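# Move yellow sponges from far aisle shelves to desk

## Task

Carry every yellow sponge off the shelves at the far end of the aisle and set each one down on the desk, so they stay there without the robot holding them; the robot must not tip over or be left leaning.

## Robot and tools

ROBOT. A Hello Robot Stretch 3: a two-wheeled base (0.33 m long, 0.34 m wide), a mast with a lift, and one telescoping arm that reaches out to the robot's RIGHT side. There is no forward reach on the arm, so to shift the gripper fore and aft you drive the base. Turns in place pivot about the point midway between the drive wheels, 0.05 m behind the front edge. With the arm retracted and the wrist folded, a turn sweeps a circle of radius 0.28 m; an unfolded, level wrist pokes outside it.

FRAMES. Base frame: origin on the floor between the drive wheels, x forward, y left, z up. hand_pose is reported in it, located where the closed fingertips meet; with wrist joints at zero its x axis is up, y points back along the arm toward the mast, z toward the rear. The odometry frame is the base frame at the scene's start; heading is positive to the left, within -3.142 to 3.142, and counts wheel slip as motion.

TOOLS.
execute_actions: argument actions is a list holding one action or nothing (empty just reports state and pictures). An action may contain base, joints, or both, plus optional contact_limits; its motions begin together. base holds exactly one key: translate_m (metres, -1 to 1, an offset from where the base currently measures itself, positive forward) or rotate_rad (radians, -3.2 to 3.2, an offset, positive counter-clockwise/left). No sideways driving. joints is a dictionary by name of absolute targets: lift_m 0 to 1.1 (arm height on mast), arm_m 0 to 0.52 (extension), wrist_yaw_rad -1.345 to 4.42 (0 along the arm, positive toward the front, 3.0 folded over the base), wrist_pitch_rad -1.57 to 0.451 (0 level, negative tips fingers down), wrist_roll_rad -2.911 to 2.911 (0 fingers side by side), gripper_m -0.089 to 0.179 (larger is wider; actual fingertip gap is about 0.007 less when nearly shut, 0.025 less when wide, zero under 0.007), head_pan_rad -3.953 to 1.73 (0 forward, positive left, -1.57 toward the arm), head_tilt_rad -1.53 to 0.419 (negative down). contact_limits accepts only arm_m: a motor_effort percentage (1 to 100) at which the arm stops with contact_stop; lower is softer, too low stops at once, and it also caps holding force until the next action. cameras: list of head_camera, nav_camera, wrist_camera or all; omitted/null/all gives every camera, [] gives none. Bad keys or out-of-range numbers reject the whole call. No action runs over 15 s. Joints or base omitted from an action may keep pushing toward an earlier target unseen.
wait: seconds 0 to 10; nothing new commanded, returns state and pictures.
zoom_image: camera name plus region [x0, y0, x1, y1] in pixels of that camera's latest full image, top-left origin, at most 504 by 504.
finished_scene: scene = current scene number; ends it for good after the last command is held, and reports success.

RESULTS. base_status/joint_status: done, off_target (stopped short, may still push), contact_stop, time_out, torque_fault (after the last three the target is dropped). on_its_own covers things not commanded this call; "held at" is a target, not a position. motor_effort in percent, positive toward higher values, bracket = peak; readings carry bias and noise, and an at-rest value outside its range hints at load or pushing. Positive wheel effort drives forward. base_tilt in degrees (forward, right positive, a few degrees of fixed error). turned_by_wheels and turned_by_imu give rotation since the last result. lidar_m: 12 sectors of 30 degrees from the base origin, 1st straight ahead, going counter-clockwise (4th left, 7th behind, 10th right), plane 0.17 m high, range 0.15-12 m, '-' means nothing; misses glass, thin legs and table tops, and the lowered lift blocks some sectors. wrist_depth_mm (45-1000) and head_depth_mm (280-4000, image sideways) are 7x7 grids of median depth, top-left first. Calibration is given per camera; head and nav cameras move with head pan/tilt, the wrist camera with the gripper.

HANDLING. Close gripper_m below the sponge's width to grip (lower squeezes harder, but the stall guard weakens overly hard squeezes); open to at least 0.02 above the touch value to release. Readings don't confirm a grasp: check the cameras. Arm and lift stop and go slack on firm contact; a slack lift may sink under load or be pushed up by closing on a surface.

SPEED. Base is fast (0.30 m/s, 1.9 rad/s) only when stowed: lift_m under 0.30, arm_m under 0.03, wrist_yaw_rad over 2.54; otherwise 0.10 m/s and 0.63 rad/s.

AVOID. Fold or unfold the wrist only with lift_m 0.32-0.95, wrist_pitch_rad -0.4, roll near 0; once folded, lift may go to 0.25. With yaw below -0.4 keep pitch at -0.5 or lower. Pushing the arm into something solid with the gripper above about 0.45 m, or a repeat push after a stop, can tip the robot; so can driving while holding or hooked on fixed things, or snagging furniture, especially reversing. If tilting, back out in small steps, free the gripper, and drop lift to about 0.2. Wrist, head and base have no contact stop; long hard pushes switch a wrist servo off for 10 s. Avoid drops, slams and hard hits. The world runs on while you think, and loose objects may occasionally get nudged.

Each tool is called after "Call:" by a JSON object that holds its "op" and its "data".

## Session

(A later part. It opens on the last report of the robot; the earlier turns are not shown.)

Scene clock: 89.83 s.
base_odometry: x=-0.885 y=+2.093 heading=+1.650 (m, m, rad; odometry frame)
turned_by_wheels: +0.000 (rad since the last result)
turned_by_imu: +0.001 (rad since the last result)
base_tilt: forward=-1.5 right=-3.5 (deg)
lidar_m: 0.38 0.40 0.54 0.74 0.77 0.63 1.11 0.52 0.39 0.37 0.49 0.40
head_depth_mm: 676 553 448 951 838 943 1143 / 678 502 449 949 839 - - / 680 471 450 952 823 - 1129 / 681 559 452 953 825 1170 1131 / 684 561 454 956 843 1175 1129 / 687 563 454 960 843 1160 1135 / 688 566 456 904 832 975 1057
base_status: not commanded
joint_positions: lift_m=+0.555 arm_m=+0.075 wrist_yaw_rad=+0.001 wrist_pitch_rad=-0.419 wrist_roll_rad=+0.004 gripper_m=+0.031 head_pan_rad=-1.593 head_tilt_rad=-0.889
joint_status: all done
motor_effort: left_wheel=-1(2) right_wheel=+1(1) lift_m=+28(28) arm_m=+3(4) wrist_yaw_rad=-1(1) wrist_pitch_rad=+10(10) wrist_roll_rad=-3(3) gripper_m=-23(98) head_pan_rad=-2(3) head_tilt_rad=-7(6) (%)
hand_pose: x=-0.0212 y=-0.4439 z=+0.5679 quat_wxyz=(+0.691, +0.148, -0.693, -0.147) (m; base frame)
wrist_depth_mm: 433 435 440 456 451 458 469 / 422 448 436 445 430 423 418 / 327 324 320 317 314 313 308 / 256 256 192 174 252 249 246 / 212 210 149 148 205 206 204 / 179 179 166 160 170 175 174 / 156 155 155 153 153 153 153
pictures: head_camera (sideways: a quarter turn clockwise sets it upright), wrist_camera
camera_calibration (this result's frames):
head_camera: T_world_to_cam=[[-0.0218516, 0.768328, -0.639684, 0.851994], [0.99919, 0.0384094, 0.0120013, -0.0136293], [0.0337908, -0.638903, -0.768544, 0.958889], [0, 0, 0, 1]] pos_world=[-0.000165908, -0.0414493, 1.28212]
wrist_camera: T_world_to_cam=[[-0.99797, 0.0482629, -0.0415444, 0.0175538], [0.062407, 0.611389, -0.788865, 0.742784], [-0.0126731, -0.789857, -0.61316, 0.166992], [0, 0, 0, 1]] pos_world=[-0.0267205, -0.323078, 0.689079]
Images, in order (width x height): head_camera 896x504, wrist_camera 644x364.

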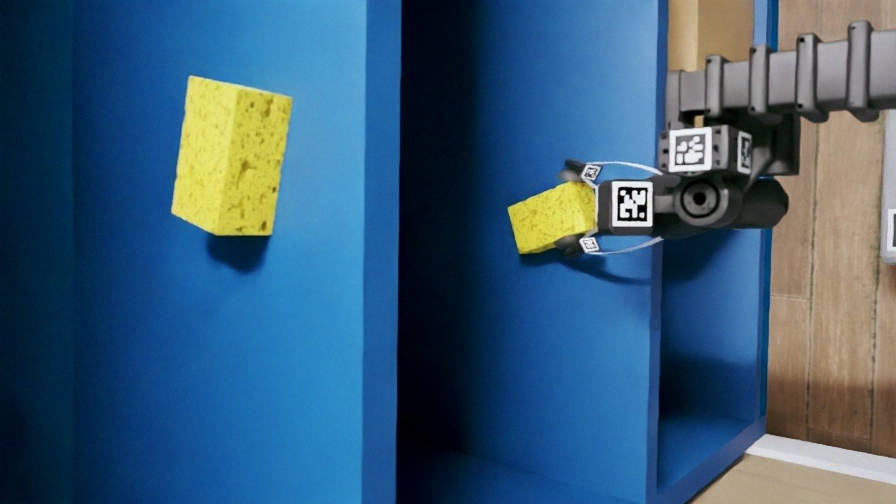

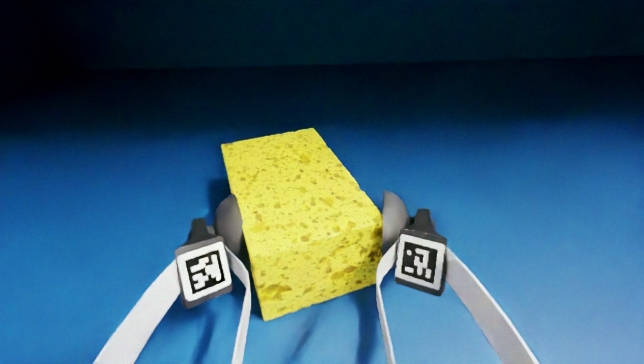

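Call:
{"op": "execute_actions", "data": {"actions": [{"joints":{"gripper_m":0.12}}], "cameras": []}}

Call:
{"op": "execute_actions", "data": {"actions": [{"joints":{"arm_m":0.1}}], "cameras": []}}

Call:
{"op": "execute_actions", "data": {"actions": [{"joints":{"gripper_m":0.015}}], "cameras": ["wrist_camera"]}}

Call:
{"op": "execute_actions", "data": {"actions": [{"joints":{"lift_m":0.61}}], "cameras": ["wrist_camera"]}}

Scene clock: 98.80 s.
base_odometry: x=-0.885 y=+2.093 heading=+1.650 (m, m, rad; odometry frame)
turned_by_wheels: +0.000 (rad since the last result)
turned_by_imu: +0.001 (rad since the last result)
base_tilt: forward=-1.4 right=-3.6 (deg)
lidar_m: 0.38 0.40 0.55 0.74 0.76 0.63 1.11 0.53 0.39 0.37 0.48 0.40
head_depth_mm: 674 552 447 948 837 946 1143 / 676 503 449 951 836 - - / 680 471 450 948 838 - 1129 / 682 559 451 955 826 1172 1129 / 685 561 453 958 843 1175 1131 / 686 563 455 960 844 1161 1136 / 688 565 456 903 832 977 1061
base_status: not commanded
joint_positions: lift_m=+0.555 arm_m=+0.075 wrist_yaw_rad=+0.001 wrist_pitch_rad=-0.419 wrist_roll_rad=+0.004 gripper_m=+0.120 head_pan_rad=-1.593 head_tilt_rad=-0.889
joint_status: all done
motor_effort: left_wheel=-1(1) right_wheel=+2(2) lift_m=+27(27) arm_m=+4(4) wrist_yaw_rad=-1(1) wrist_pitch_rad=+9(10) wrist_roll_rad=-3(3) gripper_m=+1(96) head_pan_rad=-2(3) head_tilt_rad=-6(6) (%)
hand_pose: x=-0.0212 y=-0.4439 z=+0.5679 quat_wxyz=(+0.691, +0.148, -0.693, -0.147) (m; base frame)
wrist_depth_mm: 435 443 450 447 457 458 468 / 423 437 441 435 430 425 420 / 326 319 323 314 316 310 310 / 258 255 192 177 248 248 248 / 210 216 195 150 200 205 203 / 179 - 172 163 172 174 174 / - 155 154 154 153 153 152
pictures: none
No camera images: the call's "cameras" was empty. Leave "cameras" out to get every camera's image.

Scene clock: 99.93 s.
base_odometry: x=-0.885 y=+2.093 heading=+1.650 (m, m, rad; odometry frame)
turned_by_wheels: +0.000 (rad since the last result)
turned_by_imu: +0.000 (rad since the last result)
base_tilt: forward=-1.3 right=-3.5 (deg)
lidar_m: 0.38 0.40 0.55 0.74 0.76 0.63 1.11 0.53 0.39 0.37 0.49 0.40
head_depth_mm: 674 552 448 948 836 946 1141 / 678 503 450 950 837 - 1137 / 680 471 451 954 849 - 1141 / 681 558 452 954 828 1175 1131 / 685 560 453 956 845 1173 1131 / 686 564 455 962 844 1160 1132 / 689 565 457 904 830 976 1058
base_status: not commanded
joint_positions: lift_m=+0.555 arm_m=+0.100 wrist_yaw_rad=+0.001 wrist_pitch_rad=-0.419 wrist_roll_rad=+0.004 gripper_m=+0.120 head_pan_rad=-1.593 head_tilt_rad=-0.889
joint_status: all done
motor_effort: left_wheel=-2(1) right_wheel=+1(1) lift_m=+28(27) arm_m=+4(3) wrist_yaw_rad=-1(1) wrist_pitch_rad=+9(9) wrist_roll_rad=-3(3) gripper_m=+0(0) head_pan_rad=-1(3) head_tilt_rad=-6(6) (%)
hand_pose: x=-0.0212 y=-0.4689 z=+0.5679 quat_wxyz=(+0.691, +0.148, -0.693, -0.147) (m; base frame)
wrist_depth_mm: 412 420 422 424 428 432 444 / 420 436 439 427 428 429 416 / 327 327 322 319 313 315 309 / 254 254 185 184 250 247 245 / 212 217 151 145 207 206 204 / 178 - 168 128 166 174 174 / - 155 151 144 153 152 152
pictures: none
No camera images: the call's "cameras" was empty. Leave "cameras" out to get every camera's image.

Scene clock: 101.47 s.
base_odometry: x=-0.885 y=+2.093 heading=+1.650 (m, m, rad; odometry frame)
turned_by_wheels: +0.000 (rad since the last result)
turned_by_imu: +0.000 (rad since the last result)
base_tilt: forward=-1.4 right=-3.5 (deg)
lidar_m: 0.38 0.40 0.55 0.74 0.76 0.63 1.11 0.53 0.39 0.37 0.48 0.40
head_depth_mm: 676 553 448 950 835 942 1139 / 679 503 449 950 840 - 1133 / 680 471 450 952 838 - 1138 / 681 558 452 957 826 1169 1129 / 683 561 453 955 845 1171 1131 / 688 562 455 959 845 1164 1135 / 688 565 456 904 831 976 1057
base_status: not commanded
joint_positions: lift_m=+0.555 arm_m=+0.100 wrist_yaw_rad=+0.001 wrist_pitch_rad=-0.419 wrist_roll_rad=+0.004 gripper_m=+0.017 head_pan_rad=-1.593 head_tilt_rad=-0.889
joint_status: all done
motor_effort: left_wheel=-1(1) right_wheel=+2(1) lift_m=+28(28) arm_m=+5(4) wrist_yaw_rad=-1(1) wrist_pitch_rad=+10(9) wrist_roll_rad=-3(3) gripper_m=-32(98) head_pan_rad=-2(2) head_tilt_rad=-7(6) (%)
hand_pose: x=-0.0212 y=-0.4689 z=+0.5679 quat_wxyz=(+0.691, +0.148, -0.693, -0.147) (m; base frame)
wrist_depth_mm: 417 415 422 432 426 437 441 / 417 438 436 439 429 426 418 / 328 325 323 318 316 313 310 / 254 255 233 175 249 247 247 / 211 210 147 144 206 206 205 / 179 179 131 130 158 175 175 / 156 155 150 147 153 152 152
pictures: wrist_camera
camera_calibration (this result's frames):
wrist_camera: T_world_to_cam=[[-0.99797, 0.0482565, -0.0415526, 0.0187642], [0.0624074, 0.611255, -0.788969, 0.758105], [-0.0126737, -0.789961, -0.613026, 0.147131], [0, 0, 0, 1]] pos_world=[-0.0267206, -0.348074, 0.689096]
Images, in order (width x height): wrist_camera 644x364.

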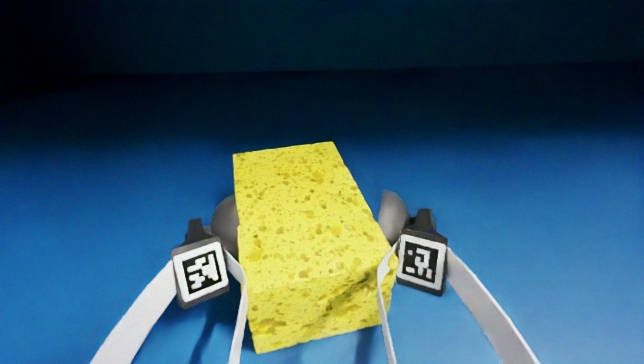

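Scene clock: 102.80 s.
base_odometry: x=-0.885 y=+2.093 heading=+1.650 (m, m, rad; odometry frame)
turned_by_wheels: +0.000 (rad since the last result)
turned_by_imu: +0.000 (rad since the last result)
base_tilt: forward=-1.3 right=-3.5 (deg)
lidar_m: 0.38 0.40 0.54 0.74 0.77 0.63 1.11 0.53 0.39 0.37 0.48 0.40
head_depth_mm: 675 552 448 947 838 939 - / 678 503 450 950 854 - 1126 / 679 471 450 951 831 - 1136 / 682 558 452 954 826 1172 1128 / 685 561 454 955 844 1176 1133 / 688 562 455 962 846 1162 1135 / 688 565 456 902 831 977 1056
base_status: not commanded
joint_positions: lift_m=+0.610 arm_m=+0.100 wrist_yaw_rad=+0.001 wrist_pitch_rad=-0.419 wrist_roll_rad=+0.004 gripper_m=+0.024 head_pan_rad=-1.593 head_tilt_rad=-0.889
joint_status: all done
on_its_own: gripper_m is held at +0.022, not at your +0.015, by its stall guard, which is still easing
motor_effort: left_wheel=-1(2) right_wheel=+2(1) lift_m=+60(65) arm_m=+4(4) wrist_yaw_rad=-1(1) wrist_pitch_rad=+9(9) wrist_roll_rad=-3(3) gripper_m=-27(32) head_pan_rad=-3(3) head_tilt_rad=-6(6) (%)
hand_pose: x=-0.0212 y=-0.4689 z=+0.6219 quat_wxyz=(+0.691, +0.148, -0.693, -0.147) (m; base frame)
wrist_depth_mm: 415 418 418 420 428 430 444 / 443 456 468 465 465 473 484 / 418 442 440 436 429 422 422 / 352 344 318 176 340 338 335 / 289 287 147 144 281 277 277 / 245 244 131 131 225 238 239 / 214 210 206 155 210 208 206
pictures: wrist_camera
camera_calibration (this result's frames):
wrist_camera: T_world_to_cam=[[-0.99797, 0.0482562, -0.0415527, 0.0210091], [0.0624074, 0.611255, -0.788969, 0.800727], [-0.0126734, -0.789961, -0.613026, 0.18024], [0, 0, 0, 1]] pos_world=[-0.0267205, -0.34808, 0.743114]
Images, in order (width x height): wrist_camera 644x364.

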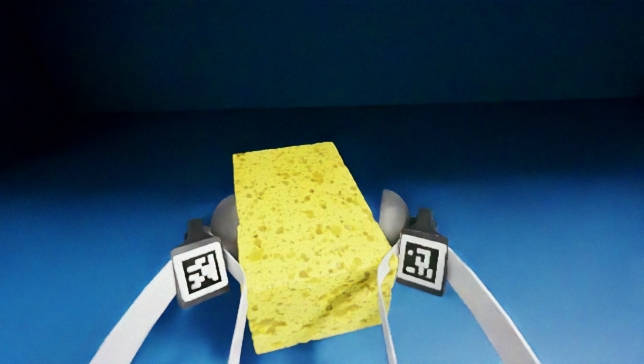

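Call:
{"op": "execute_actions", "data": {"actions": [{"joints":{"arm_m":0,"wrist_yaw_rad":2.65,"gripper_m":0.03,"head_pan_rad":-3.1,"head_tilt_rad":-0.6}}], "cameras": ["wrist_camera"]}}

Call:
{"op": "execute_actions", "data": {"actions": [{"joints":{"lift_m":0.28}}], "cameras": []}}

Call:
{"op": "execute_actions", "data": {"actions": [{"base":{"translate_m":-1.0}}], "cameras": ["nav_camera"]}}

Scene clock: 110.93 s.
base_odometry: x=-0.885 y=+2.093 heading=+1.650 (m, m, rad; odometry frame)
turned_by_wheels: +0.000 (rad since the last result)
turned_by_imu: +0.001 (rad since the last result)
base_tilt: forward=-1.3 right=-3.6 (deg)
lidar_m: 0.38 0.40 0.55 0.74 0.77 0.63 1.11 0.53 0.39 0.37 0.49 0.40
head_depth_mm: 3549 1302 1486 1419 1172 1218 1063 / 3685 - 3252 2225 1761 1472 1276 / 3734 - 3256 2326 1812 1480 1266 / 3796 - 3271 2323 1818 1483 1249 / 3796 - 2922 1816 1734 1480 1251 / 1260 1330 1306 1214 1371 1407 1204 / 1274 1269 922 1129 999 901 979
base_status: not commanded
joint_positions: lift_m=+0.610 arm_m=+0.000 wrist_yaw_rad=+2.648 wrist_pitch_rad=-0.419 wrist_roll_rad=+0.004 gripper_m=+0.031 head_pan_rad=-3.093 head_tilt_rad=-0.607
joint_status: all done
motor_effort: left_wheel=-2(1) right_wheel=+1(2) lift_m=+60(60) arm_m=-4(6) wrist_yaw_rad=+3(4) wrist_pitch_rad=+9(9) wrist_roll_rad=-3(3) gripper_m=-23(24) head_pan_rad=-3(34) head_tilt_rad=+4(30) (%)
hand_pose: x=+0.0851 y=+0.0522 z=+0.6219 quat_wxyz=(+0.312, +0.708, -0.027, +0.633) (m; base frame)
wrist_depth_mm: 876 950 844 659 450 347 281 / 675 709 - 727 488 365 293 / 855 - - 758 517 387 308 / 734 - - 175 555 411 317 / 808 885 148 144 511 430 334 / - 913 131 131 564 450 348 / - 763 758 156 680 492 365
pictures: wrist_camera
camera_calibration (this result's frames):
wrist_camera: T_world_to_cam=[[0.85507, -0.516845, -0.0415451, -0.0262446], [-0.345463, -0.508116, -0.78897, 0.568657], [0.386666, 0.688977, -0.613026, 0.48212], [0, 0, 0, 1]] pos_world=[0.0324718, -0.0567902, 0.743114]
Images, in order (width x height): wrist_camera 644x364.

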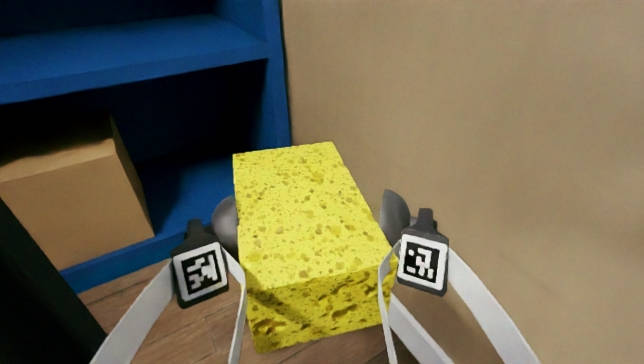

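Scene clock: 114.77 s.
base_odometry: x=-0.885 y=+2.093 heading=+1.650 (m, m, rad; odometry frame)
turned_by_wheels: +0.000 (rad since the last result)
turned_by_imu: +0.001 (rad since the last result)
base_tilt: forward=-1.4 right=-3.5 (deg)
lidar_m: 0.38 0.40 0.55 0.74 0.77 0.63 1.11 0.53 0.39 0.37 0.49 0.40
head_depth_mm: 3577 1301 1476 1420 1173 1214 1062 / 3705 - 3232 2239 1751 1471 1245 / 3754 - 3291 2329 1812 1476 1249 / 3748 - 3251 2330 1807 1479 1252 / 3809 - 2939 1820 1735 1478 1253 / 1261 1334 1307 1212 1375 1407 1208 / 1271 1275 921 1121 1001 897 979
base_status: not commanded
joint_positions: lift_m=+0.280 arm_m=+0.000 wrist_yaw_rad=+2.648 wrist_pitch_rad=-0.419 wrist_roll_rad=+0.004 gripper_m=+0.031 head_pan_rad=-3.093 head_tilt_rad=-0.606
joint_status: all done
motor_effort: left_wheel=-1(2) right_wheel=+2(2) lift_m=+28(55) arm_m=-4(3) wrist_yaw_rad=+3(3) wrist_pitch_rad=+9(9) wrist_roll_rad=-3(3) gripper_m=-24(24) head_pan_rad=-2(3) head_tilt_rad=+4(3) (%)
hand_pose: x=+0.0850 y=+0.0522 z=+0.2929 quat_wxyz=(+0.312, +0.708, -0.027, +0.633) (m; base frame)
wrist_depth_mm: 612 - 987 655 456 348 281 / 629 - 928 720 477 367 292 / 674 759 841 727 527 384 305 / 683 699 647 175 532 402 316 / 576 590 147 145 493 424 332 / - 505 127 131 456 428 352 / - - 139 156 422 405 356
pictures: none
No camera images: the call's "cameras" was empty. Leave "cameras" out to get every camera's image.

Scene clock: 119.70 s.
base_odometry: x=-0.807 y=+1.097 heading=+1.649 (m, m, rad; odometry frame)
turned_by_wheels: +0.000 (rad since the last result)
turned_by_imu: +0.002 (rad since the last result)
base_tilt: forward=-1.5 right=-3.5 (deg)
lidar_m: 1.38 0.47 0.29 0.28 0.29 0.52 2.96 0.52 0.38 0.37 0.55 0.52
head_depth_mm: 2801 3134 3064 2317 1815 1474 1243 / 2830 3217 3273 2340 1822 1472 1250 / 2868 3230 3258 2328 1815 1479 1248 / 2876 3286 3270 2329 1812 1480 1258 / 2906 3249 3150 2350 1808 1483 1255 / 2991 3353 3286 2348 1817 1480 1251 / 3041 3378 3271 2342 1814 1486 963
base_status: done
joint_positions: lift_m=+0.280 arm_m=+0.000 wrist_yaw_rad=+2.648 wrist_pitch_rad=-0.419 wrist_roll_rad=+0.004 gripper_m=+0.031 head_pan_rad=-3.093 head_tilt_rad=-0.605
joint_status: not commanded
motor_effort: left_wheel=-1(12) right_wheel=+2(5) lift_m=+28(28) arm_m=-4(3) wrist_yaw_rad=+2(3) wrist_pitch_rad=+9(10) wrist_roll_rad=-3(3) gripper_m=-24(23) head_pan_rad=-4(1) head_tilt_rad=+3(4) (%)
hand_pose: x=+0.0849 y=+0.0522 z=+0.2929 quat_wxyz=(+0.312, +0.708, -0.027, +0.634) (m; base frame)
wrist_depth_mm: 296 298 326 638 459 - - / 270 296 344 684 519 - - / 287 321 368 681 569 892 845 / 306 346 370 175 607 686 676 / 331 379 147 145 558 565 576 / - 397 127 131 454 483 477 / - - 139 156 418 420 416
pictures: nav_camera (sideways: a quarter turn counterclockwise sets it upright)
camera_calibration (this result's frames):
nav_camera: T_world_to_cam=[[-0.580298, -0.0429985, 0.813268, -1.01225], [-0.036034, 0.998983, 0.0271057, 0.0223448], [-0.813606, -0.0135759, -0.581258, 0.720789], [0, 0, 0, 1]] pos_world=[-0.000165748, -0.0560621, 1.24159]
Images, in order (width x height): nav_camera 672x504.

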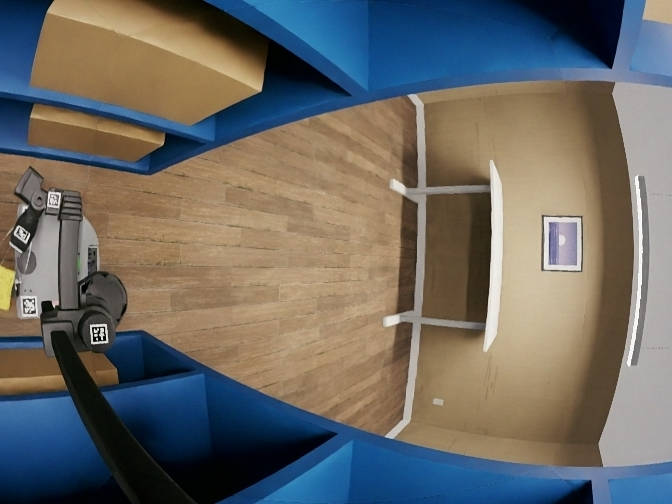

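Call:
{"op": "execute_actions", "data": {"actions": [{"base":{"translate_m":-1.0}}], "cameras": []}}

Call:
{"op": "execute_actions", "data": {"actions": [{"base":{"translate_m":-0.8}}], "cameras": []}}

Call:
{"op": "execute_actions", "data": {"actions": [{"base":{"rotate_rad":-1.57},"joints":{"head_pan_rad":-1.57,"head_tilt_rad":-0.6}}]}}

Scene clock: 132.30 s.
base_odometry: x=-0.728 y=+0.100 heading=+1.649 (m, m, rad; odometry frame)
turned_by_wheels: +0.000 (rad since the last result)
turned_by_imu: +0.003 (rad since the last result)
base_tilt: forward=-1.4 right=-3.3 (deg)
lidar_m: 1.10 0.58 0.72 1.85 1.92 1.99 1.99 2.08 1.98 1.92 0.71 0.61
head_depth_mm: 2007 2014 2382 2236 1811 1479 1245 / 2032 2010 2471 2326 1806 1476 1247 / 2059 2017 2539 2324 1805 1481 1248 / 2069 2039 2568 2346 1814 1479 1251 / 2100 2023 2600 2335 1822 1486 1253 / 2126 2034 2548 2300 1819 1486 1248 / 2145 2366 2673 2353 1820 1487 1251
base_status: done
joint_positions: lift_m=+0.280 arm_m=+0.000 wrist_yaw_rad=+2.648 wrist_pitch_rad=-0.419 wrist_roll_rad=+0.004 gripper_m=+0.031 head_pan_rad=-3.093 head_tilt_rad=-0.605
joint_status: not commanded
motor_effort: left_wheel=-2(11) right_wheel=+2(5) lift_m=+28(28) arm_m=-4(4) wrist_yaw_rad=+2(2) wrist_pitch_rad=+9(9) wrist_roll_rad=-3(3) gripper_m=-23(23) head_pan_rad=-1(2) head_tilt_rad=+3(3) (%)
hand_pose: x=+0.0849 y=+0.0522 z=+0.2929 quat_wxyz=(+0.312, +0.708, -0.027, +0.634) (m; base frame)
wrist_depth_mm: - - - - 625 529 669 / - - - - 658 690 801 / 900 894 885 876 718 710 803 / 707 720 649 176 690 687 680 / 576 571 147 144 566 563 562 / - 499 127 130 452 482 479 / - - 139 156 421 417 417
pictures: none
No camera images: the call's "cameras" was empty. Leave "cameras" out to get every camera's image.

Scene clock: 136.67 s.
base_odometry: x=-0.666 y=-0.698 heading=+1.649 (m, m, rad; odometry frame)
turned_by_wheels: +0.000 (rad since the last result)
turned_by_imu: +0.002 (rad since the last result)
base_tilt: forward=-1.4 right=-3.5 (deg)
lidar_m: 1.34 1.35 1.92 1.86 1.93 1.23 1.60 1.36 1.97 1.89 2.00 1.35
head_depth_mm: 1331 1404 914 1827 1806 1480 1250 / 1344 1420 915 1856 1795 1477 1251 / 1356 1430 974 1879 1813 1484 1247 / 1373 1438 977 1907 1816 1483 1253 / 1387 1449 980 1936 1807 1480 1248 / 1403 1459 978 1966 1810 1480 1253 / 1419 1460 981 1973 1702 1484 1250
base_status: done
joint_positions: lift_m=+0.280 arm_m=+0.000 wrist_yaw_rad=+2.648 wrist_pitch_rad=-0.419 wrist_roll_rad=+0.004 gripper_m=+0.031 head_pan_rad=-3.093 head_tilt_rad=-0.605
joint_status: not commanded
motor_effort: left_wheel=-2(12) right_wheel=+2(5) lift_m=+28(28) arm_m=-5(5) wrist_yaw_rad=+2(2) wrist_pitch_rad=+10(10) wrist_roll_rad=-2(3) gripper_m=-24(23) head_pan_rad=-2(3) head_tilt_rad=+3(4) (%)
hand_pose: x=+0.0849 y=+0.0522 z=+0.2929 quat_wxyz=(+0.312, +0.708, -0.027, +0.634) (m; base frame)
wrist_depth_mm: - - - - - - - / - - - - - - - / 884 885 864 895 857 841 865 / 704 713 646 175 696 685 676 / 582 575 148 144 565 564 557 / - 497 127 131 451 480 479 / - - 140 155 417 418 414
pictures: none
No camera images: the call's "cameras" was empty. Leave "cameras" out to get every camera's image.

Scene clock: 138.83 s.
base_odometry: x=-0.666 y=-0.698 heading=+0.079 (m, m, rad; odometry frame)
turned_by_wheels: -1.570 (rad since the last result)
turned_by_imu: -1.554 (rad since the last result)
base_tilt: forward=-1.5 right=-3.6 (deg)
lidar_m: 1.89 2.00 1.35 1.34 1.36 1.91 1.86 1.94 1.22 1.60 1.36 1.96
head_depth_mm: 1330 1409 912 1848 1807 1480 1249 / 1340 1421 909 1862 1802 1475 1246 / 1351 1431 916 1878 1806 1478 1253 / 1360 1439 976 1907 1816 1482 1249 / 1372 1435 975 1908 1813 1489 1254 / 1381 1444 978 1931 1817 1480 1250 / 1388 1453 977 1954 1756 1479 1254
base_status: done
joint_positions: lift_m=+0.280 arm_m=+0.000 wrist_yaw_rad=+2.648 wrist_pitch_rad=-0.419 wrist_roll_rad=+0.004 gripper_m=+0.031 head_pan_rad=-1.577 head_tilt_rad=-0.605
joint_status: all done
motor_effort: left_wheel=+3(14) right_wheel=-3(8) lift_m=+28(28) arm_m=-3(3) wrist_yaw_rad=+2(2) wrist_pitch_rad=+10(9) wrist_roll_rad=-3(3) gripper_m=-24(24) head_pan_rad=+3(33) head_tilt_rad=+3(4) (%)
hand_pose: x=+0.0849 y=+0.0522 z=+0.2929 quat_wxyz=(+0.312, +0.708, -0.027, +0.634) (m; base frame)
wrist_depth_mm: - - - - - - - / - - - - - - - / 889 908 869 845 863 860 842 / 711 705 642 175 679 676 685 / 583 580 148 143 555 563 565 / - 495 126 131 456 474 478 / - - 140 156 417 415 418
pictures: head_camera (sideways: a quarter turn clockwise sets it upright), nav_camera (sideways: a quarter turn counterclockwise sets it upright), wrist_camera
camera_calibration (this result's frames):
head_camera: T_world_to_cam=[[-0.0353721, 0.558029, -0.829067, 1.09891], [0.998459, 0.0552255, -0.00542801, 0.00906498], [0.0427567, -0.827982, -0.559122, 0.686437], [0, 0, 0, 1]] pos_world=[0.000469841, -0.0453644, 1.29492]
nav_camera: T_world_to_cam=[[0.011133, -0.581626, 0.81338, -1.01601], [-0.999456, 0.0187722, 0.0271033, 0.0282249], [-0.0310329, -0.81324, -0.581101, 0.715811], [0, 0, 0, 1]] pos_world=[0.0617345, -0.00934034, 1.24159]
wrist_camera: T_world_to_cam=[[0.85547, -0.516182, -0.0415492, -0.0398067], [-0.345072, -0.508382, -0.78897, 0.309028], [0.386129, 0.689278, -0.613026, 0.280443], [0, 0, 0, 1]] pos_world=[0.0324032, -0.0567461, 0.414078]
Images, in order (width x height): head_camera 896x504, nav_camera 672x504, wrist_camera 644x364.

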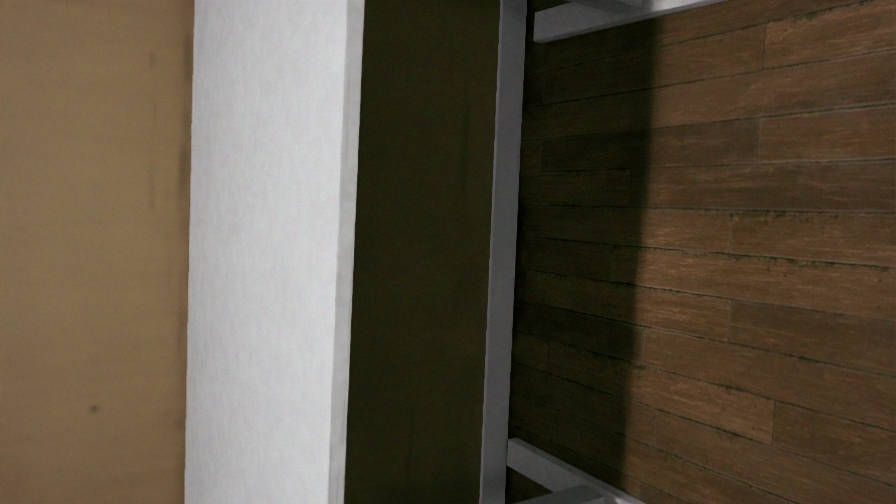

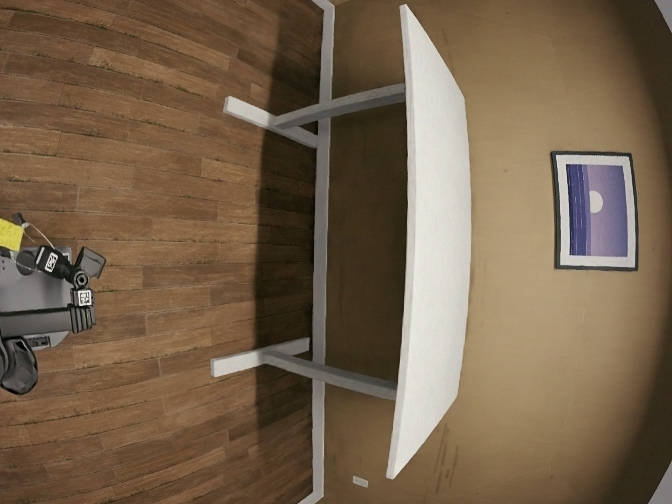

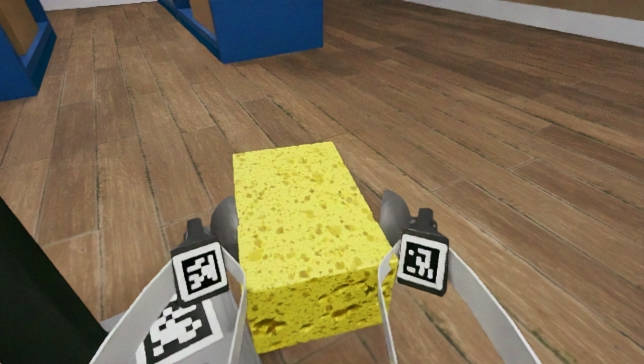

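Call:
{"op": "execute_actions", "data": {"actions": [{"base":{"rotate_rad":1.57}}], "cameras": []}}

Call:
{"op": "execute_actions", "data": {"actions": [{"base":{"translate_m":-0.3}}], "cameras": []}}

Call:
{"op": "execute_actions", "data": {"actions": [{"base":{"rotate_rad":-1.57},"joints":{"lift_m":0.93}}], "cameras": []}}

Call:
{"op": "execute_actions", "data": {"actions": [{"joints":{"wrist_yaw_rad":0.25,"lift_m":1.02}}], "cameras": []}}

Call:
{"op": "execute_actions", "data": {"actions": [{"joints":{"arm_m":0.36}}]}}

Scene clock: 146.20 s.
base_odometry: x=-0.666 y=-0.698 heading=+1.649 (m, m, rad; odometry frame)
turned_by_wheels: +1.570 (rad since the last result)
turned_by_imu: +1.556 (rad since the last result)
base_tilt: forward=-1.4 right=-3.5 (deg)
lidar_m: 1.33 1.36 1.92 1.86 1.93 1.23 1.60 1.36 1.97 1.90 2.00 1.35
head_depth_mm: 1596 1757 1967 2129 1803 1481 1252 / 1605 1768 1971 2149 1812 1477 1253 / 1617 1783 1984 2165 1808 1477 1250 / 1625 1785 1984 2163 1806 1484 1251 / 1644 1811 2028 2212 1812 1484 1250 / 1657 1821 2045 2228 1811 1475 1248 / 1663 1843 2058 2228 1814 1487 1256
base_status: done
joint_positions: lift_m=+0.280 arm_m=+0.000 wrist_yaw_rad=+2.648 wrist_pitch_rad=-0.419 wrist_roll_rad=+0.004 gripper_m=+0.031 head_pan_rad=-1.577 head_tilt_rad=-0.605
joint_status: not commanded
motor_effort: left_wheel=-2(10) right_wheel=+2(11) lift_m=+28(28) arm_m=-5(4) wrist_yaw_rad=+2(2) wrist_pitch_rad=+9(9) wrist_roll_rad=-3(3) gripper_m=-24(23) head_pan_rad=+3(3) head_tilt_rad=+3(3) (%)
hand_pose: x=+0.0849 y=+0.0522 z=+0.2929 quat_wxyz=(+0.312, +0.708, -0.027, +0.634) (m; base frame)
wrist_depth_mm: - - - - - - - / - - - - - - - / 901 908 878 857 880 850 858 / 717 697 639 175 676 686 686 / 583 575 148 144 574 558 564 / - 493 127 131 453 483 477 / - - 139 156 420 416 414
pictures: none
No camera images: the call's "cameras" was empty. Leave "cameras" out to get every camera's image.

Scene clock: 149.03 s.
base_odometry: x=-0.642 y=-0.997 heading=+1.649 (m, m, rad; odometry frame)
turned_by_wheels: +0.000 (rad since the last result)
turned_by_imu: +0.001 (rad since the last result)
base_tilt: forward=-1.4 right=-3.5 (deg)
lidar_m: 1.63 1.67 1.92 1.86 1.84 0.96 1.30 1.12 1.87 1.90 1.96 1.66
head_depth_mm: 1596 1758 1983 2147 1808 1472 1247 / 1603 1759 1975 2150 1811 1482 1249 / 1616 1780 1981 2173 1798 1477 1245 / 1620 1777 1994 2181 1815 1480 1249 / 1622 1789 2011 2191 1800 1477 1251 / 1632 1809 2044 2228 1817 1484 1249 / 1665 1849 2046 2237 1805 1479 1249
base_status: done
joint_positions: lift_m=+0.280 arm_m=+0.000 wrist_yaw_rad=+2.648 wrist_pitch_rad=-0.419 wrist_roll_rad=+0.004 gripper_m=+0.031 head_pan_rad=-1.577 head_tilt_rad=-0.605
joint_status: not commanded
motor_effort: left_wheel=-2(13) right_wheel=+2(6) lift_m=+28(28) arm_m=-3(4) wrist_yaw_rad=+3(2) wrist_pitch_rad=+9(9) wrist_roll_rad=-3(3) gripper_m=-23(24) head_pan_rad=+2(3) head_tilt_rad=+2(3) (%)
hand_pose: x=+0.0849 y=+0.0522 z=+0.2929 quat_wxyz=(+0.312, +0.708, -0.026, +0.634) (m; base frame)
wrist_depth_mm: - - - - - - - / - - - - - - - / 905 883 886 876 839 875 873 / 696 705 643 175 685 677 666 / 589 566 148 144 569 564 563 / - 503 126 130 451 480 479 / - - 139 156 414 417 416
pictures: none
No camera images: the call's "cameras" was empty. Leave "cameras" out to get every camera's image.

Scene clock: 155.77 s.
base_odometry: x=-0.642 y=-0.997 heading=+0.079 (m, m, rad; odometry frame)
turned_by_wheels: -1.570 (rad since the last result)
turned_by_imu: -1.558 (rad since the last result)
base_tilt: forward=-1.2 right=-3.6 (deg)
lidar_m: 1.90 2.00 1.66 1.63 1.67 1.92 1.86 1.82 0.96 1.30 1.12 1.89
head_depth_mm: 1078 1168 861 615 1681 - - / 1080 1174 861 616 1688 1569 - / 1092 1185 862 617 1705 - - / 1100 1196 862 617 1702 - - / 1106 1205 862 644 1708 1546 1197 / 1114 1211 862 643 1719 1483 1251 / 1120 1218 866 644 1734 1489 1252
base_status: done
joint_positions: lift_m=+0.930 arm_m=+0.000 wrist_yaw_rad=+2.648 wrist_pitch_rad=-0.419 wrist_roll_rad=+0.004 gripper_m=+0.031 head_pan_rad=-1.577 head_tilt_rad=-0.605
joint_status: all done
motor_effort: left_wheel=+4(11) right_wheel=-2(8) lift_m=+59(62) arm_m=-3(4) wrist_yaw_rad=+2(2) wrist_pitch_rad=+9(9) wrist_roll_rad=-3(3) gripper_m=-24(24) head_pan_rad=+3(3) head_tilt_rad=+3(3) (%)
hand_pose: x=+0.0849 y=+0.0522 z=+0.9419 quat_wxyz=(+0.312, +0.708, -0.026, +0.634) (m; base frame)
wrist_depth_mm: - - - - - - - / - - - - - - - / - - - - - - - / - - - 175 - - - / - - 147 145 - - - / - - 131 130 - - - / - - - 155 - - -
pictures: none
No camera images: the call's "cameras" was empty. Leave "cameras" out to get every camera's image.

Scene clock: 157.97 s.
base_odometry: x=-0.642 y=-0.997 heading=+0.079 (m, m, rad; odometry frame)
turned_by_wheels: +0.000 (rad since the last result)
turned_by_imu: +0.001 (rad since the last result)
base_tilt: forward=-1.2 right=-3.6 (deg)
lidar_m: 1.90 2.00 1.66 1.63 1.67 1.92 1.86 1.82 0.96 1.30 1.11 1.89
head_depth_mm: 1077 1174 859 700 - - - / 1083 1184 859 - - - - / 1093 1187 861 - - - 1199 / 1099 1198 862 - - 1441 1247 / 1104 1206 864 643 1655 1474 1248 / 1114 1210 864 643 1732 1482 1251 / 1121 1214 867 643 1741 1482 1249
base_status: not commanded
joint_positions: lift_m=+1.020 arm_m=+0.000 wrist_yaw_rad=+0.252 wrist_pitch_rad=-0.419 wrist_roll_rad=+0.004 gripper_m=+0.031 head_pan_rad=-1.577 head_tilt_rad=-0.605
joint_status: all done
motor_effort: left_wheel=+3(3) right_wheel=-3(3) lift_m=+60(60) arm_m=-3(4) wrist_yaw_rad=-2(3) wrist_pitch_rad=+9(10) wrist_roll_rad=-3(3) gripper_m=-23(24) head_pan_rad=+3(3) head_tilt_rad=+3(2) (%)
hand_pose: x=+0.0345 y=-0.3624 z=+1.0319 quat_wxyz=(+0.704, +0.233, -0.669, -0.060) (m; base frame)
wrist_depth_mm: - 942 900 955 901 879 844 / 586 588 584 569 575 564 542 / 436 430 422 422 417 417 410 / - - 356 174 329 328 326 / - - 148 144 305 - 290 / - - 130 131 - - 801 / - - - 156 - - -
pictures: none
No camera images: the call's "cameras" was empty. Leave "cameras" out to get every camera's image.

Scene clock: 161.83 s.
base_odometry: x=-0.642 y=-0.997 heading=+0.079 (m, m, rad; odometry frame)
turned_by_wheels: +0.000 (rad since the last result)
turned_by_imu: +0.001 (rad since the last result)
base_tilt: forward=-1.3 right=-3.8 (deg)
lidar_m: 1.90 2.00 1.65 1.63 1.67 1.92 1.86 1.82 0.96 1.31 1.11 1.89
head_depth_mm: 1079 - 836 615 1670 1479 1252 / 1073 - 814 614 1696 1483 1250 / 1090 - 774 616 1710 1480 1251 / 1100 1180 736 616 1705 1479 1251 / 1107 1205 864 642 1709 1483 1252 / 1114 1211 863 643 1724 1479 1250 / 1124 1206 865 644 1730 1477 1252
base_status: not commanded
joint_positions: lift_m=+1.020 arm_m=+0.360 wrist_yaw_rad=+0.251 wrist_pitch_rad=-0.419 wrist_roll_rad=+0.004 gripper_m=+0.031 head_pan_rad=-1.577 head_tilt_rad=-0.605
joint_status: all done
motor_effort: left_wheel=+3(3) right_wheel=-2(2) lift_m=+59(60) arm_m=+4(2) wrist_yaw_rad=+0(2) wrist_pitch_rad=+9(9) wrist_roll_rad=-3(3) gripper_m=-24(23) head_pan_rad=+2(3) head_tilt_rad=+3(4) (%)
hand_pose: x=+0.0341 y=-0.7219 z=+1.0319 quat_wxyz=(+0.704, +0.232, -0.669, -0.060) (m; base frame)
wrist_depth_mm: 816 756 716 669 637 610 575 / 583 574 572 565 565 552 532 / 431 424 419 413 415 412 405 / 337 333 306 175 329 324 325 / 277 274 147 144 270 269 268 / 236 235 131 131 217 229 228 / 204 203 197 157 202 200 199
pictures: head_camera (sideways: a quarter turn clockwise sets it upright), nav_camera (sideways: a quarter turn counterclockwise sets it upright), wrist_camera
camera_calibration (this result's frames):
head_camera: T_world_to_cam=[[-0.0355277, 0.558017, -0.829069, 1.09891], [0.998444, 0.0555038, -0.00542814, 0.00906525], [0.0429875, -0.827971, -0.55912, 0.686433], [0, 0, 0, 1]] pos_world=[0.000482485, -0.045366, 1.29492]
nav_camera: T_world_to_cam=[[0.0112951, -0.581621, 0.813382, -1.01601], [-0.999462, 0.0184937, 0.0271033, 0.0282249], [-0.0308063, -0.81325, -0.581099, 0.715808], [0, 0, 0, 1]] pos_world=[0.0617371, -0.00932497, 1.24159]
wrist_camera: T_world_to_cam=[[-0.979022, -0.199506, -0.0413988, -0.0742102], [-0.0904796, 0.607722, -0.788979, 1.27809], [0.182565, -0.768682, -0.613024, 0.24111], [0, 0, 0, 1]] pos_world=[-0.00103069, -0.606191, 1.15312]
Images, in order (width x height): head_camera 896x504, nav_camera 672x504, wrist_camera 644x364.

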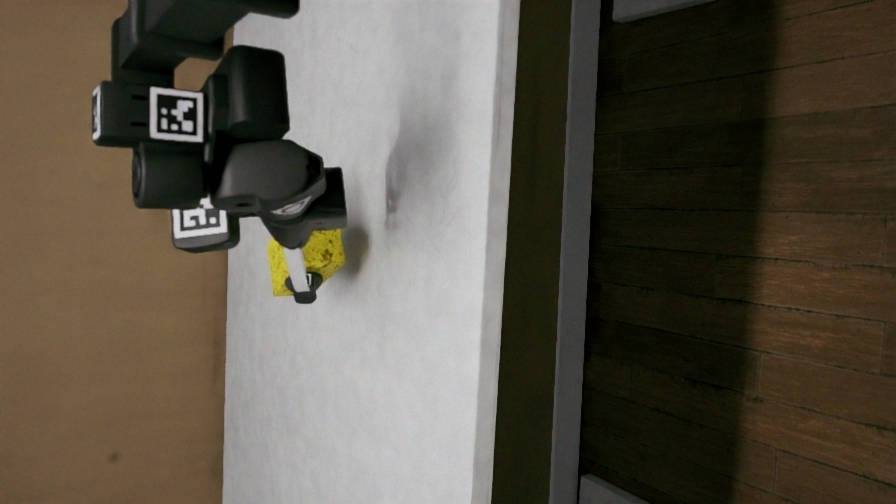

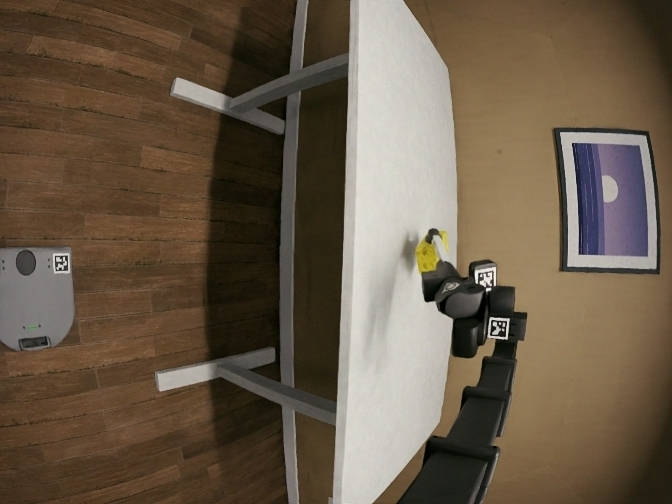

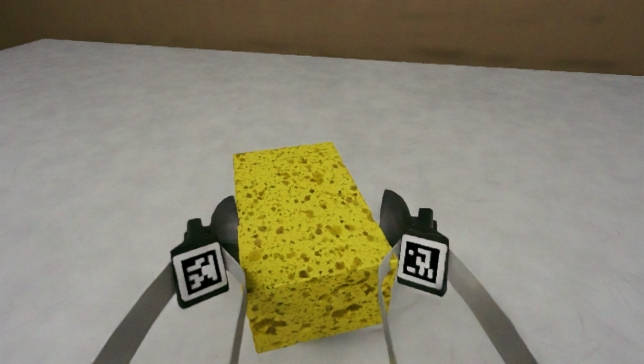

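Call:
{"op": "execute_actions", "data": {"actions": [{"joints":{"lift_m":0.975}}], "cameras": []}}

Call:
{"op": "execute_actions", "data": {"actions": [{"joints":{"gripper_m":0.12}}], "cameras": ["wrist_camera"]}}

Call:
{"op": "execute_actions", "data": {"actions": [{"joints":{"arm_m":0}}], "cameras": ["head_camera"]}}

Call:
{"op": "execute_actions", "data": {"actions": [{"base":{"rotate_rad":1.57},"joints":{"lift_m":0.6,"gripper_m":0.03,"wrist_yaw_rad":1.5,"head_pan_rad":0,"head_tilt_rad":-0.5}}], "cameras": []}}

Call:
{"op": "execute_actions", "data": {"actions": [{"base":{"translate_m":1.0},"joints":{"lift_m":0.28,"wrist_yaw_rad":2.7}}], "cameras": ["head_camera","nav_camera"]}}

Scene clock: 169.10 s.
base_odometry: x=-0.642 y=-0.997 heading=+0.079 (m, m, rad; odometry frame)
turned_by_wheels: +0.000 (rad since the last result)
turned_by_imu: +0.001 (rad since the last result)
base_tilt: forward=-1.4 right=-3.7 (deg)
lidar_m: 1.90 2.00 1.66 1.63 1.67 1.91 1.86 1.82 0.96 1.30 1.11 1.89
head_depth_mm: 1079 1159 - 614 1681 1483 1250 / 1084 1159 771 616 1694 1477 1251 / 1092 1176 - 616 1695 1481 1250 / 1101 1197 914 616 1703 1487 1252 / 1103 1206 863 643 1696 1480 1253 / 1116 1209 864 642 1733 1476 1254 / 1120 1217 865 644 1741 1485 1253
base_status: not commanded
joint_positions: lift_m=+0.975 arm_m=+0.360 wrist_yaw_rad=+0.251 wrist_pitch_rad=-0.419 wrist_roll_rad=+0.004 gripper_m=+0.031 head_pan_rad=-1.577 head_tilt_rad=-0.605
joint_status: all done
motor_effort: left_wheel=+3(3) right_wheel=-3(3) lift_m=+28(55) arm_m=+4(4) wrist_yaw_rad=+0(0) wrist_pitch_rad=+9(9) wrist_roll_rad=-2(3) gripper_m=-23(23) head_pan_rad=+4(3) head_tilt_rad=+3(3) (%)
hand_pose: x=+0.0341 y=-0.7219 z=+0.9879 quat_wxyz=(+0.704, +0.232, -0.669, -0.060) (m; base frame)
wrist_depth_mm: 701 713 682 647 623 585 559 / 455 445 440 447 433 423 426 / 330 329 325 323 320 319 315 / 260 261 236 176 254 252 248 / 215 215 147 145 210 208 207 / 182 182 131 130 169 177 178 / 158 157 154 149 155 155 155
pictures: none
No camera images: the call's "cameras" was empty. Leave "cameras" out to get every camera's image.

Scene clock: 170.50 s.
base_odometry: x=-0.642 y=-0.997 heading=+0.079 (m, m, rad; odometry frame)
turned_by_wheels: +0.000 (rad since the last result)
turned_by_imu: +0.000 (rad since the last result)
base_tilt: forward=-1.4 right=-3.6 (deg)
lidar_m: 1.89 2.00 1.66 1.63 1.67 1.92 1.86 1.82 0.96 1.30 1.11 1.89
head_depth_mm: 1081 1157 - 614 1673 1472 1248 / 1083 1159 773 616 1698 1475 1245 / 1094 1175 - 616 1702 1480 1249 / 1100 1200 834 615 1708 1477 1247 / 1104 1198 864 643 1706 1479 1250 / 1114 1211 865 643 1730 1479 1254 / 1122 1207 862 645 1741 1480 1252
base_status: not commanded
joint_positions: lift_m=+0.975 arm_m=+0.360 wrist_yaw_rad=+0.251 wrist_pitch_rad=-0.419 wrist_roll_rad=+0.004 gripper_m=+0.120 head_pan_rad=-1.577 head_tilt_rad=-0.605
joint_status: all done
motor_effort: left_wheel=+3(3) right_wheel=-2(2) lift_m=+28(28) arm_m=+5(4) wrist_yaw_rad=+0(0) wrist_pitch_rad=+9(9) wrist_roll_rad=-2(3) gripper_m=-1(95) head_pan_rad=+2(4) head_tilt_rad=+3(3) (%)
hand_pose: x=+0.0341 y=-0.7219 z=+0.9879 quat_wxyz=(+0.704, +0.232, -0.669, -0.060) (m; base frame)
wrist_depth_mm: 732 725 675 643 620 594 562 / 456 450 448 442 437 430 421 / 330 328 326 325 320 319 314 / 261 257 237 180 255 251 253 / 214 220 179 148 209 208 208 / 182 - 174 134 168 175 177 / 163 157 154 149 156 155 155
pictures: wrist_camera
camera_calibration (this result's frames):
wrist_camera: T_world_to_cam=[[-0.979022, -0.199505, -0.0413989, -0.0760328], [-0.0904788, 0.607722, -0.788979, 1.24335], [0.182564, -0.768682, -0.613024, 0.214116], [0, 0, 0, 1]] pos_world=[-0.00103081, -0.606193, 1.10909]
Images, in order (width x height): wrist_camera 644x364.

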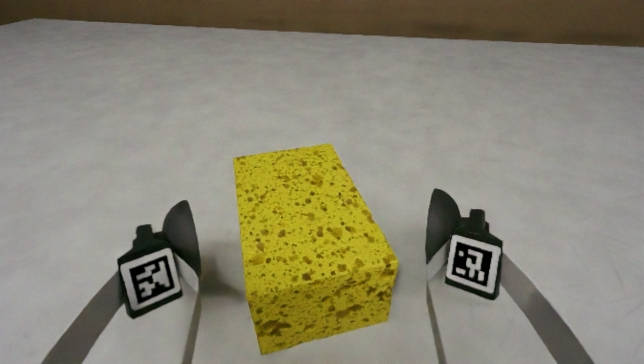

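Scene clock: 174.37 s.
base_odometry: x=-0.642 y=-0.997 heading=+0.079 (m, m, rad; odometry frame)
turned_by_wheels: +0.000 (rad since the last result)
turned_by_imu: +0.001 (rad since the last result)
base_tilt: forward=-1.4 right=-3.6 (deg)
lidar_m: 1.90 2.00 1.65 1.63 1.67 1.92 1.86 1.81 0.96 1.30 1.11 1.89
head_depth_mm: 1080 1174 858 615 - - - / 1083 1180 862 617 1657 - - / 1091 1187 864 616 - - - / 1098 1196 751 617 - - 1222 / 1107 1209 865 642 1695 1443 1251 / 1113 1211 865 643 1727 1485 1250 / 1124 1216 864 644 1731 1479 1253
base_status: not commanded
joint_positions: lift_m=+0.975 arm_m=+0.000 wrist_yaw_rad=+0.251 wrist_pitch_rad=-0.419 wrist_roll_rad=+0.004 gripper_m=+0.120 head_pan_rad=-1.577 head_tilt_rad=-0.605
joint_status: all done
motor_effort: left_wheel=+3(3) right_wheel=-2(2) lift_m=+28(28) arm_m=-5(3) wrist_yaw_rad=+0(0) wrist_pitch_rad=+9(9) wrist_roll_rad=-3(3) gripper_m=+0(1) head_pan_rad=+4(3) head_tilt_rad=+2(2) (%)
hand_pose: x=+0.0341 y=-0.3626 z=+0.9879 quat_wxyz=(+0.704, +0.232, -0.669, -0.060) (m; base frame)
wrist_depth_mm: 730 728 719 699 681 677 659 / 451 457 452 445 434 432 436 / - 360 337 322 326 321 316 / - - - - 301 276 264 / - - - - - - - / - - - - - - 809 / - - - - - - -
pictures: head_camera (sideways: a quarter turn clockwise sets it upright)
camera_calibration (this result's frames):
head_camera: T_world_to_cam=[[-0.0355282, 0.558017, -0.829069, 1.09891], [0.998444, 0.0555047, -0.00542813, 0.00906524], [0.0429883, -0.827971, -0.559121, 0.686433], [0, 0, 0, 1]] pos_world=[0.000482528, -0.045366, 1.29492]
Images, in order (width x height): head_camera 896x504.

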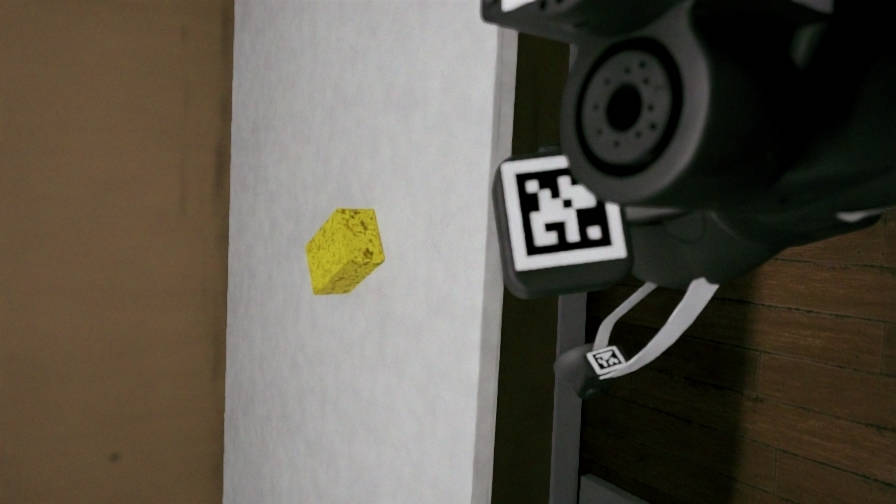

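Scene clock: 178.60 s.
base_odometry: x=-0.642 y=-0.997 heading=+1.649 (m, m, rad; odometry frame)
turned_by_wheels: +1.570 (rad since the last result)
turned_by_imu: +1.562 (rad since the last result)
base_tilt: forward=-1.3 right=-3.7 (deg)
lidar_m: 1.63 1.67 1.92 1.86 1.84 0.96 1.31 1.11 1.87 1.90 1.96 1.66
head_depth_mm: 1361 1462 1575 1743 1874 1603 1323 / 2234 2335 2396 2135 1959 1595 1326 / 2954 3204 3501 2749 2022 1597 1326 / 2997 3255 3500 2740 2019 1598 1323 / 2116 1822 2155 1852 1945 1598 1327 / 1363 1487 1631 1797 1949 1598 1321 / 1371 1496 1640 1841 1948 1605 1319
base_status: done
joint_positions: lift_m=+0.600 arm_m=+0.000 wrist_yaw_rad=+1.498 wrist_pitch_rad=-0.419 wrist_roll_rad=+0.004 gripper_m=+0.030 head_pan_rad=-0.007 head_tilt_rad=-0.507
joint_status: all done
motor_effort: left_wheel=-2(7) right_wheel=+2(6) lift_m=+28(32) arm_m=-4(4) wrist_yaw_rad=+3(5) wrist_pitch_rad=+9(10) wrist_roll_rad=-2(3) gripper_m=+0(92) head_pan_rad=+1(35) head_tilt_rad=+5(18) (%)
hand_pose: x=+0.2023 y=-0.1617 z=+0.6129 quat_wxyz=(+0.606, +0.579, -0.407, +0.362) (m; base frame)
wrist_depth_mm: - - - - - - - / - - - - - - - / - - - - - - - / - - - - - - - / - - - - - - - / 863 903 840 861 842 849 870 / 777 774 738 753 747 740 740
pictures: none
No camera images: the call's "cameras" was empty. Leave "cameras" out to get every camera's image.

Scene clock: 185.63 s.
base_odometry: x=-0.720 y=+0.000 heading=+1.649 (m, m, rad; odometry frame)
turned_by_wheels: +0.000 (rad since the last result)
turned_by_imu: +0.000 (rad since the last result)
base_tilt: forward=-1.4 right=-3.5 (deg)
lidar_m: 1.09 0.67 0.86 1.85 1.92 1.88 1.94 1.99 1.97 1.92 0.85 0.70
head_depth_mm: 1310 1367 1468 1537 1329 1264 1231 / 2087 2232 2393 2162 1889 1602 1323 / 2111 2298 2511 2638 2022 1612 1328 / 2121 2298 2504 2688 2019 1601 1320 / 2108 2275 2464 2389 1829 1551 1327 / 1241 1055 1069 1593 1237 1210 1232 / 1255 901 946 765 752 838 951
base_status: done
joint_positions: lift_m=+0.280 arm_m=+0.000 wrist_yaw_rad=+2.699 wrist_pitch_rad=-0.419 wrist_roll_rad=+0.004 gripper_m=+0.030 head_pan_rad=-0.007 head_tilt_rad=-0.507
joint_status: all done
motor_effort: left_wheel=-2(9) right_wheel=+2(8) lift_m=+29(27) arm_m=-4(4) wrist_yaw_rad=+2(3) wrist_pitch_rad=+9(9) wrist_roll_rad=-3(2) gripper_m=+0(0) head_pan_rad=+2(3) head_tilt_rad=+3(4) (%)
hand_pose: x=+0.0749 y=+0.0573 z=+0.2929 quat_wxyz=(+0.296, +0.708, -0.009, +0.641) (m; base frame)
wrist_depth_mm: - - - - 803 588 645 / - - - - 865 611 744 / 921 894 895 864 844 687 777 / 709 694 701 690 694 697 682 / 606 590 593 573 572 568 559 / - 504 - 486 472 478 484 / - - - 427 420 418 415
pictures: head_camera (sideways: a quarter turn clockwise sets it upright), nav_camera (sideways: a quarter turn counterclockwise sets it upright)
camera_calibration (this result's frames):
head_camera: T_world_to_cam=[[-0.473772, -0.035557, -0.879929, 1.16791], [-0.0536732, 0.998493, -0.0114493, 0.0233231], [0.87901, 0.0418043, -0.474966, 0.57184], [0, 0, 0, 1]] pos_world=[0.0519196, -0.00566609, 1.29955]
nav_camera: T_world_to_cam=[[0.49878, 0.0112909, 0.866655, -1.08845], [-0.0220988, -0.999424, 0.025739, 0.0240357], [0.866447, -0.0319902, -0.498243, 0.602535], [0, 0, 0, 1]] pos_world=[0.0213631, 0.0555867, 1.2429]
Images, in order (width x height): head_camera 896x504, nav_camera 672x504.

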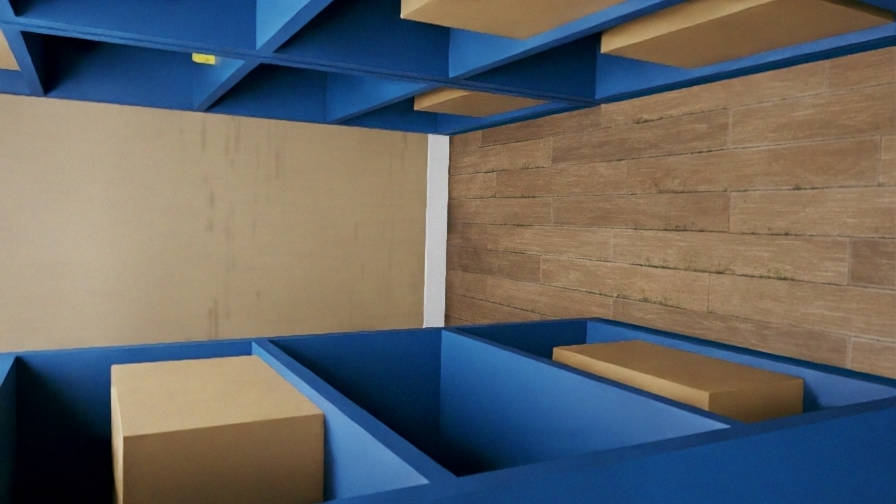

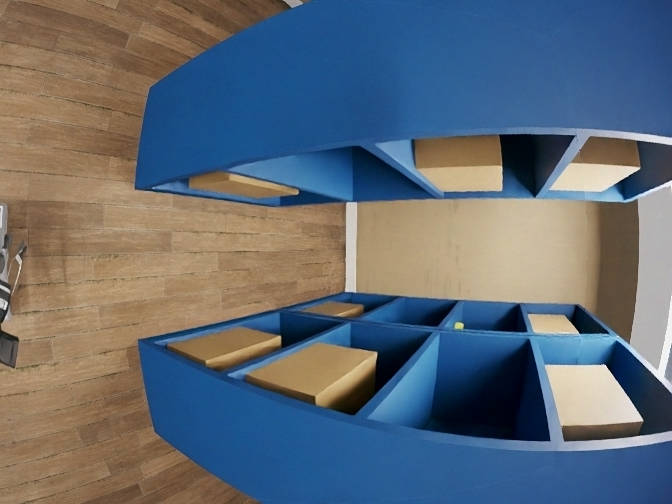

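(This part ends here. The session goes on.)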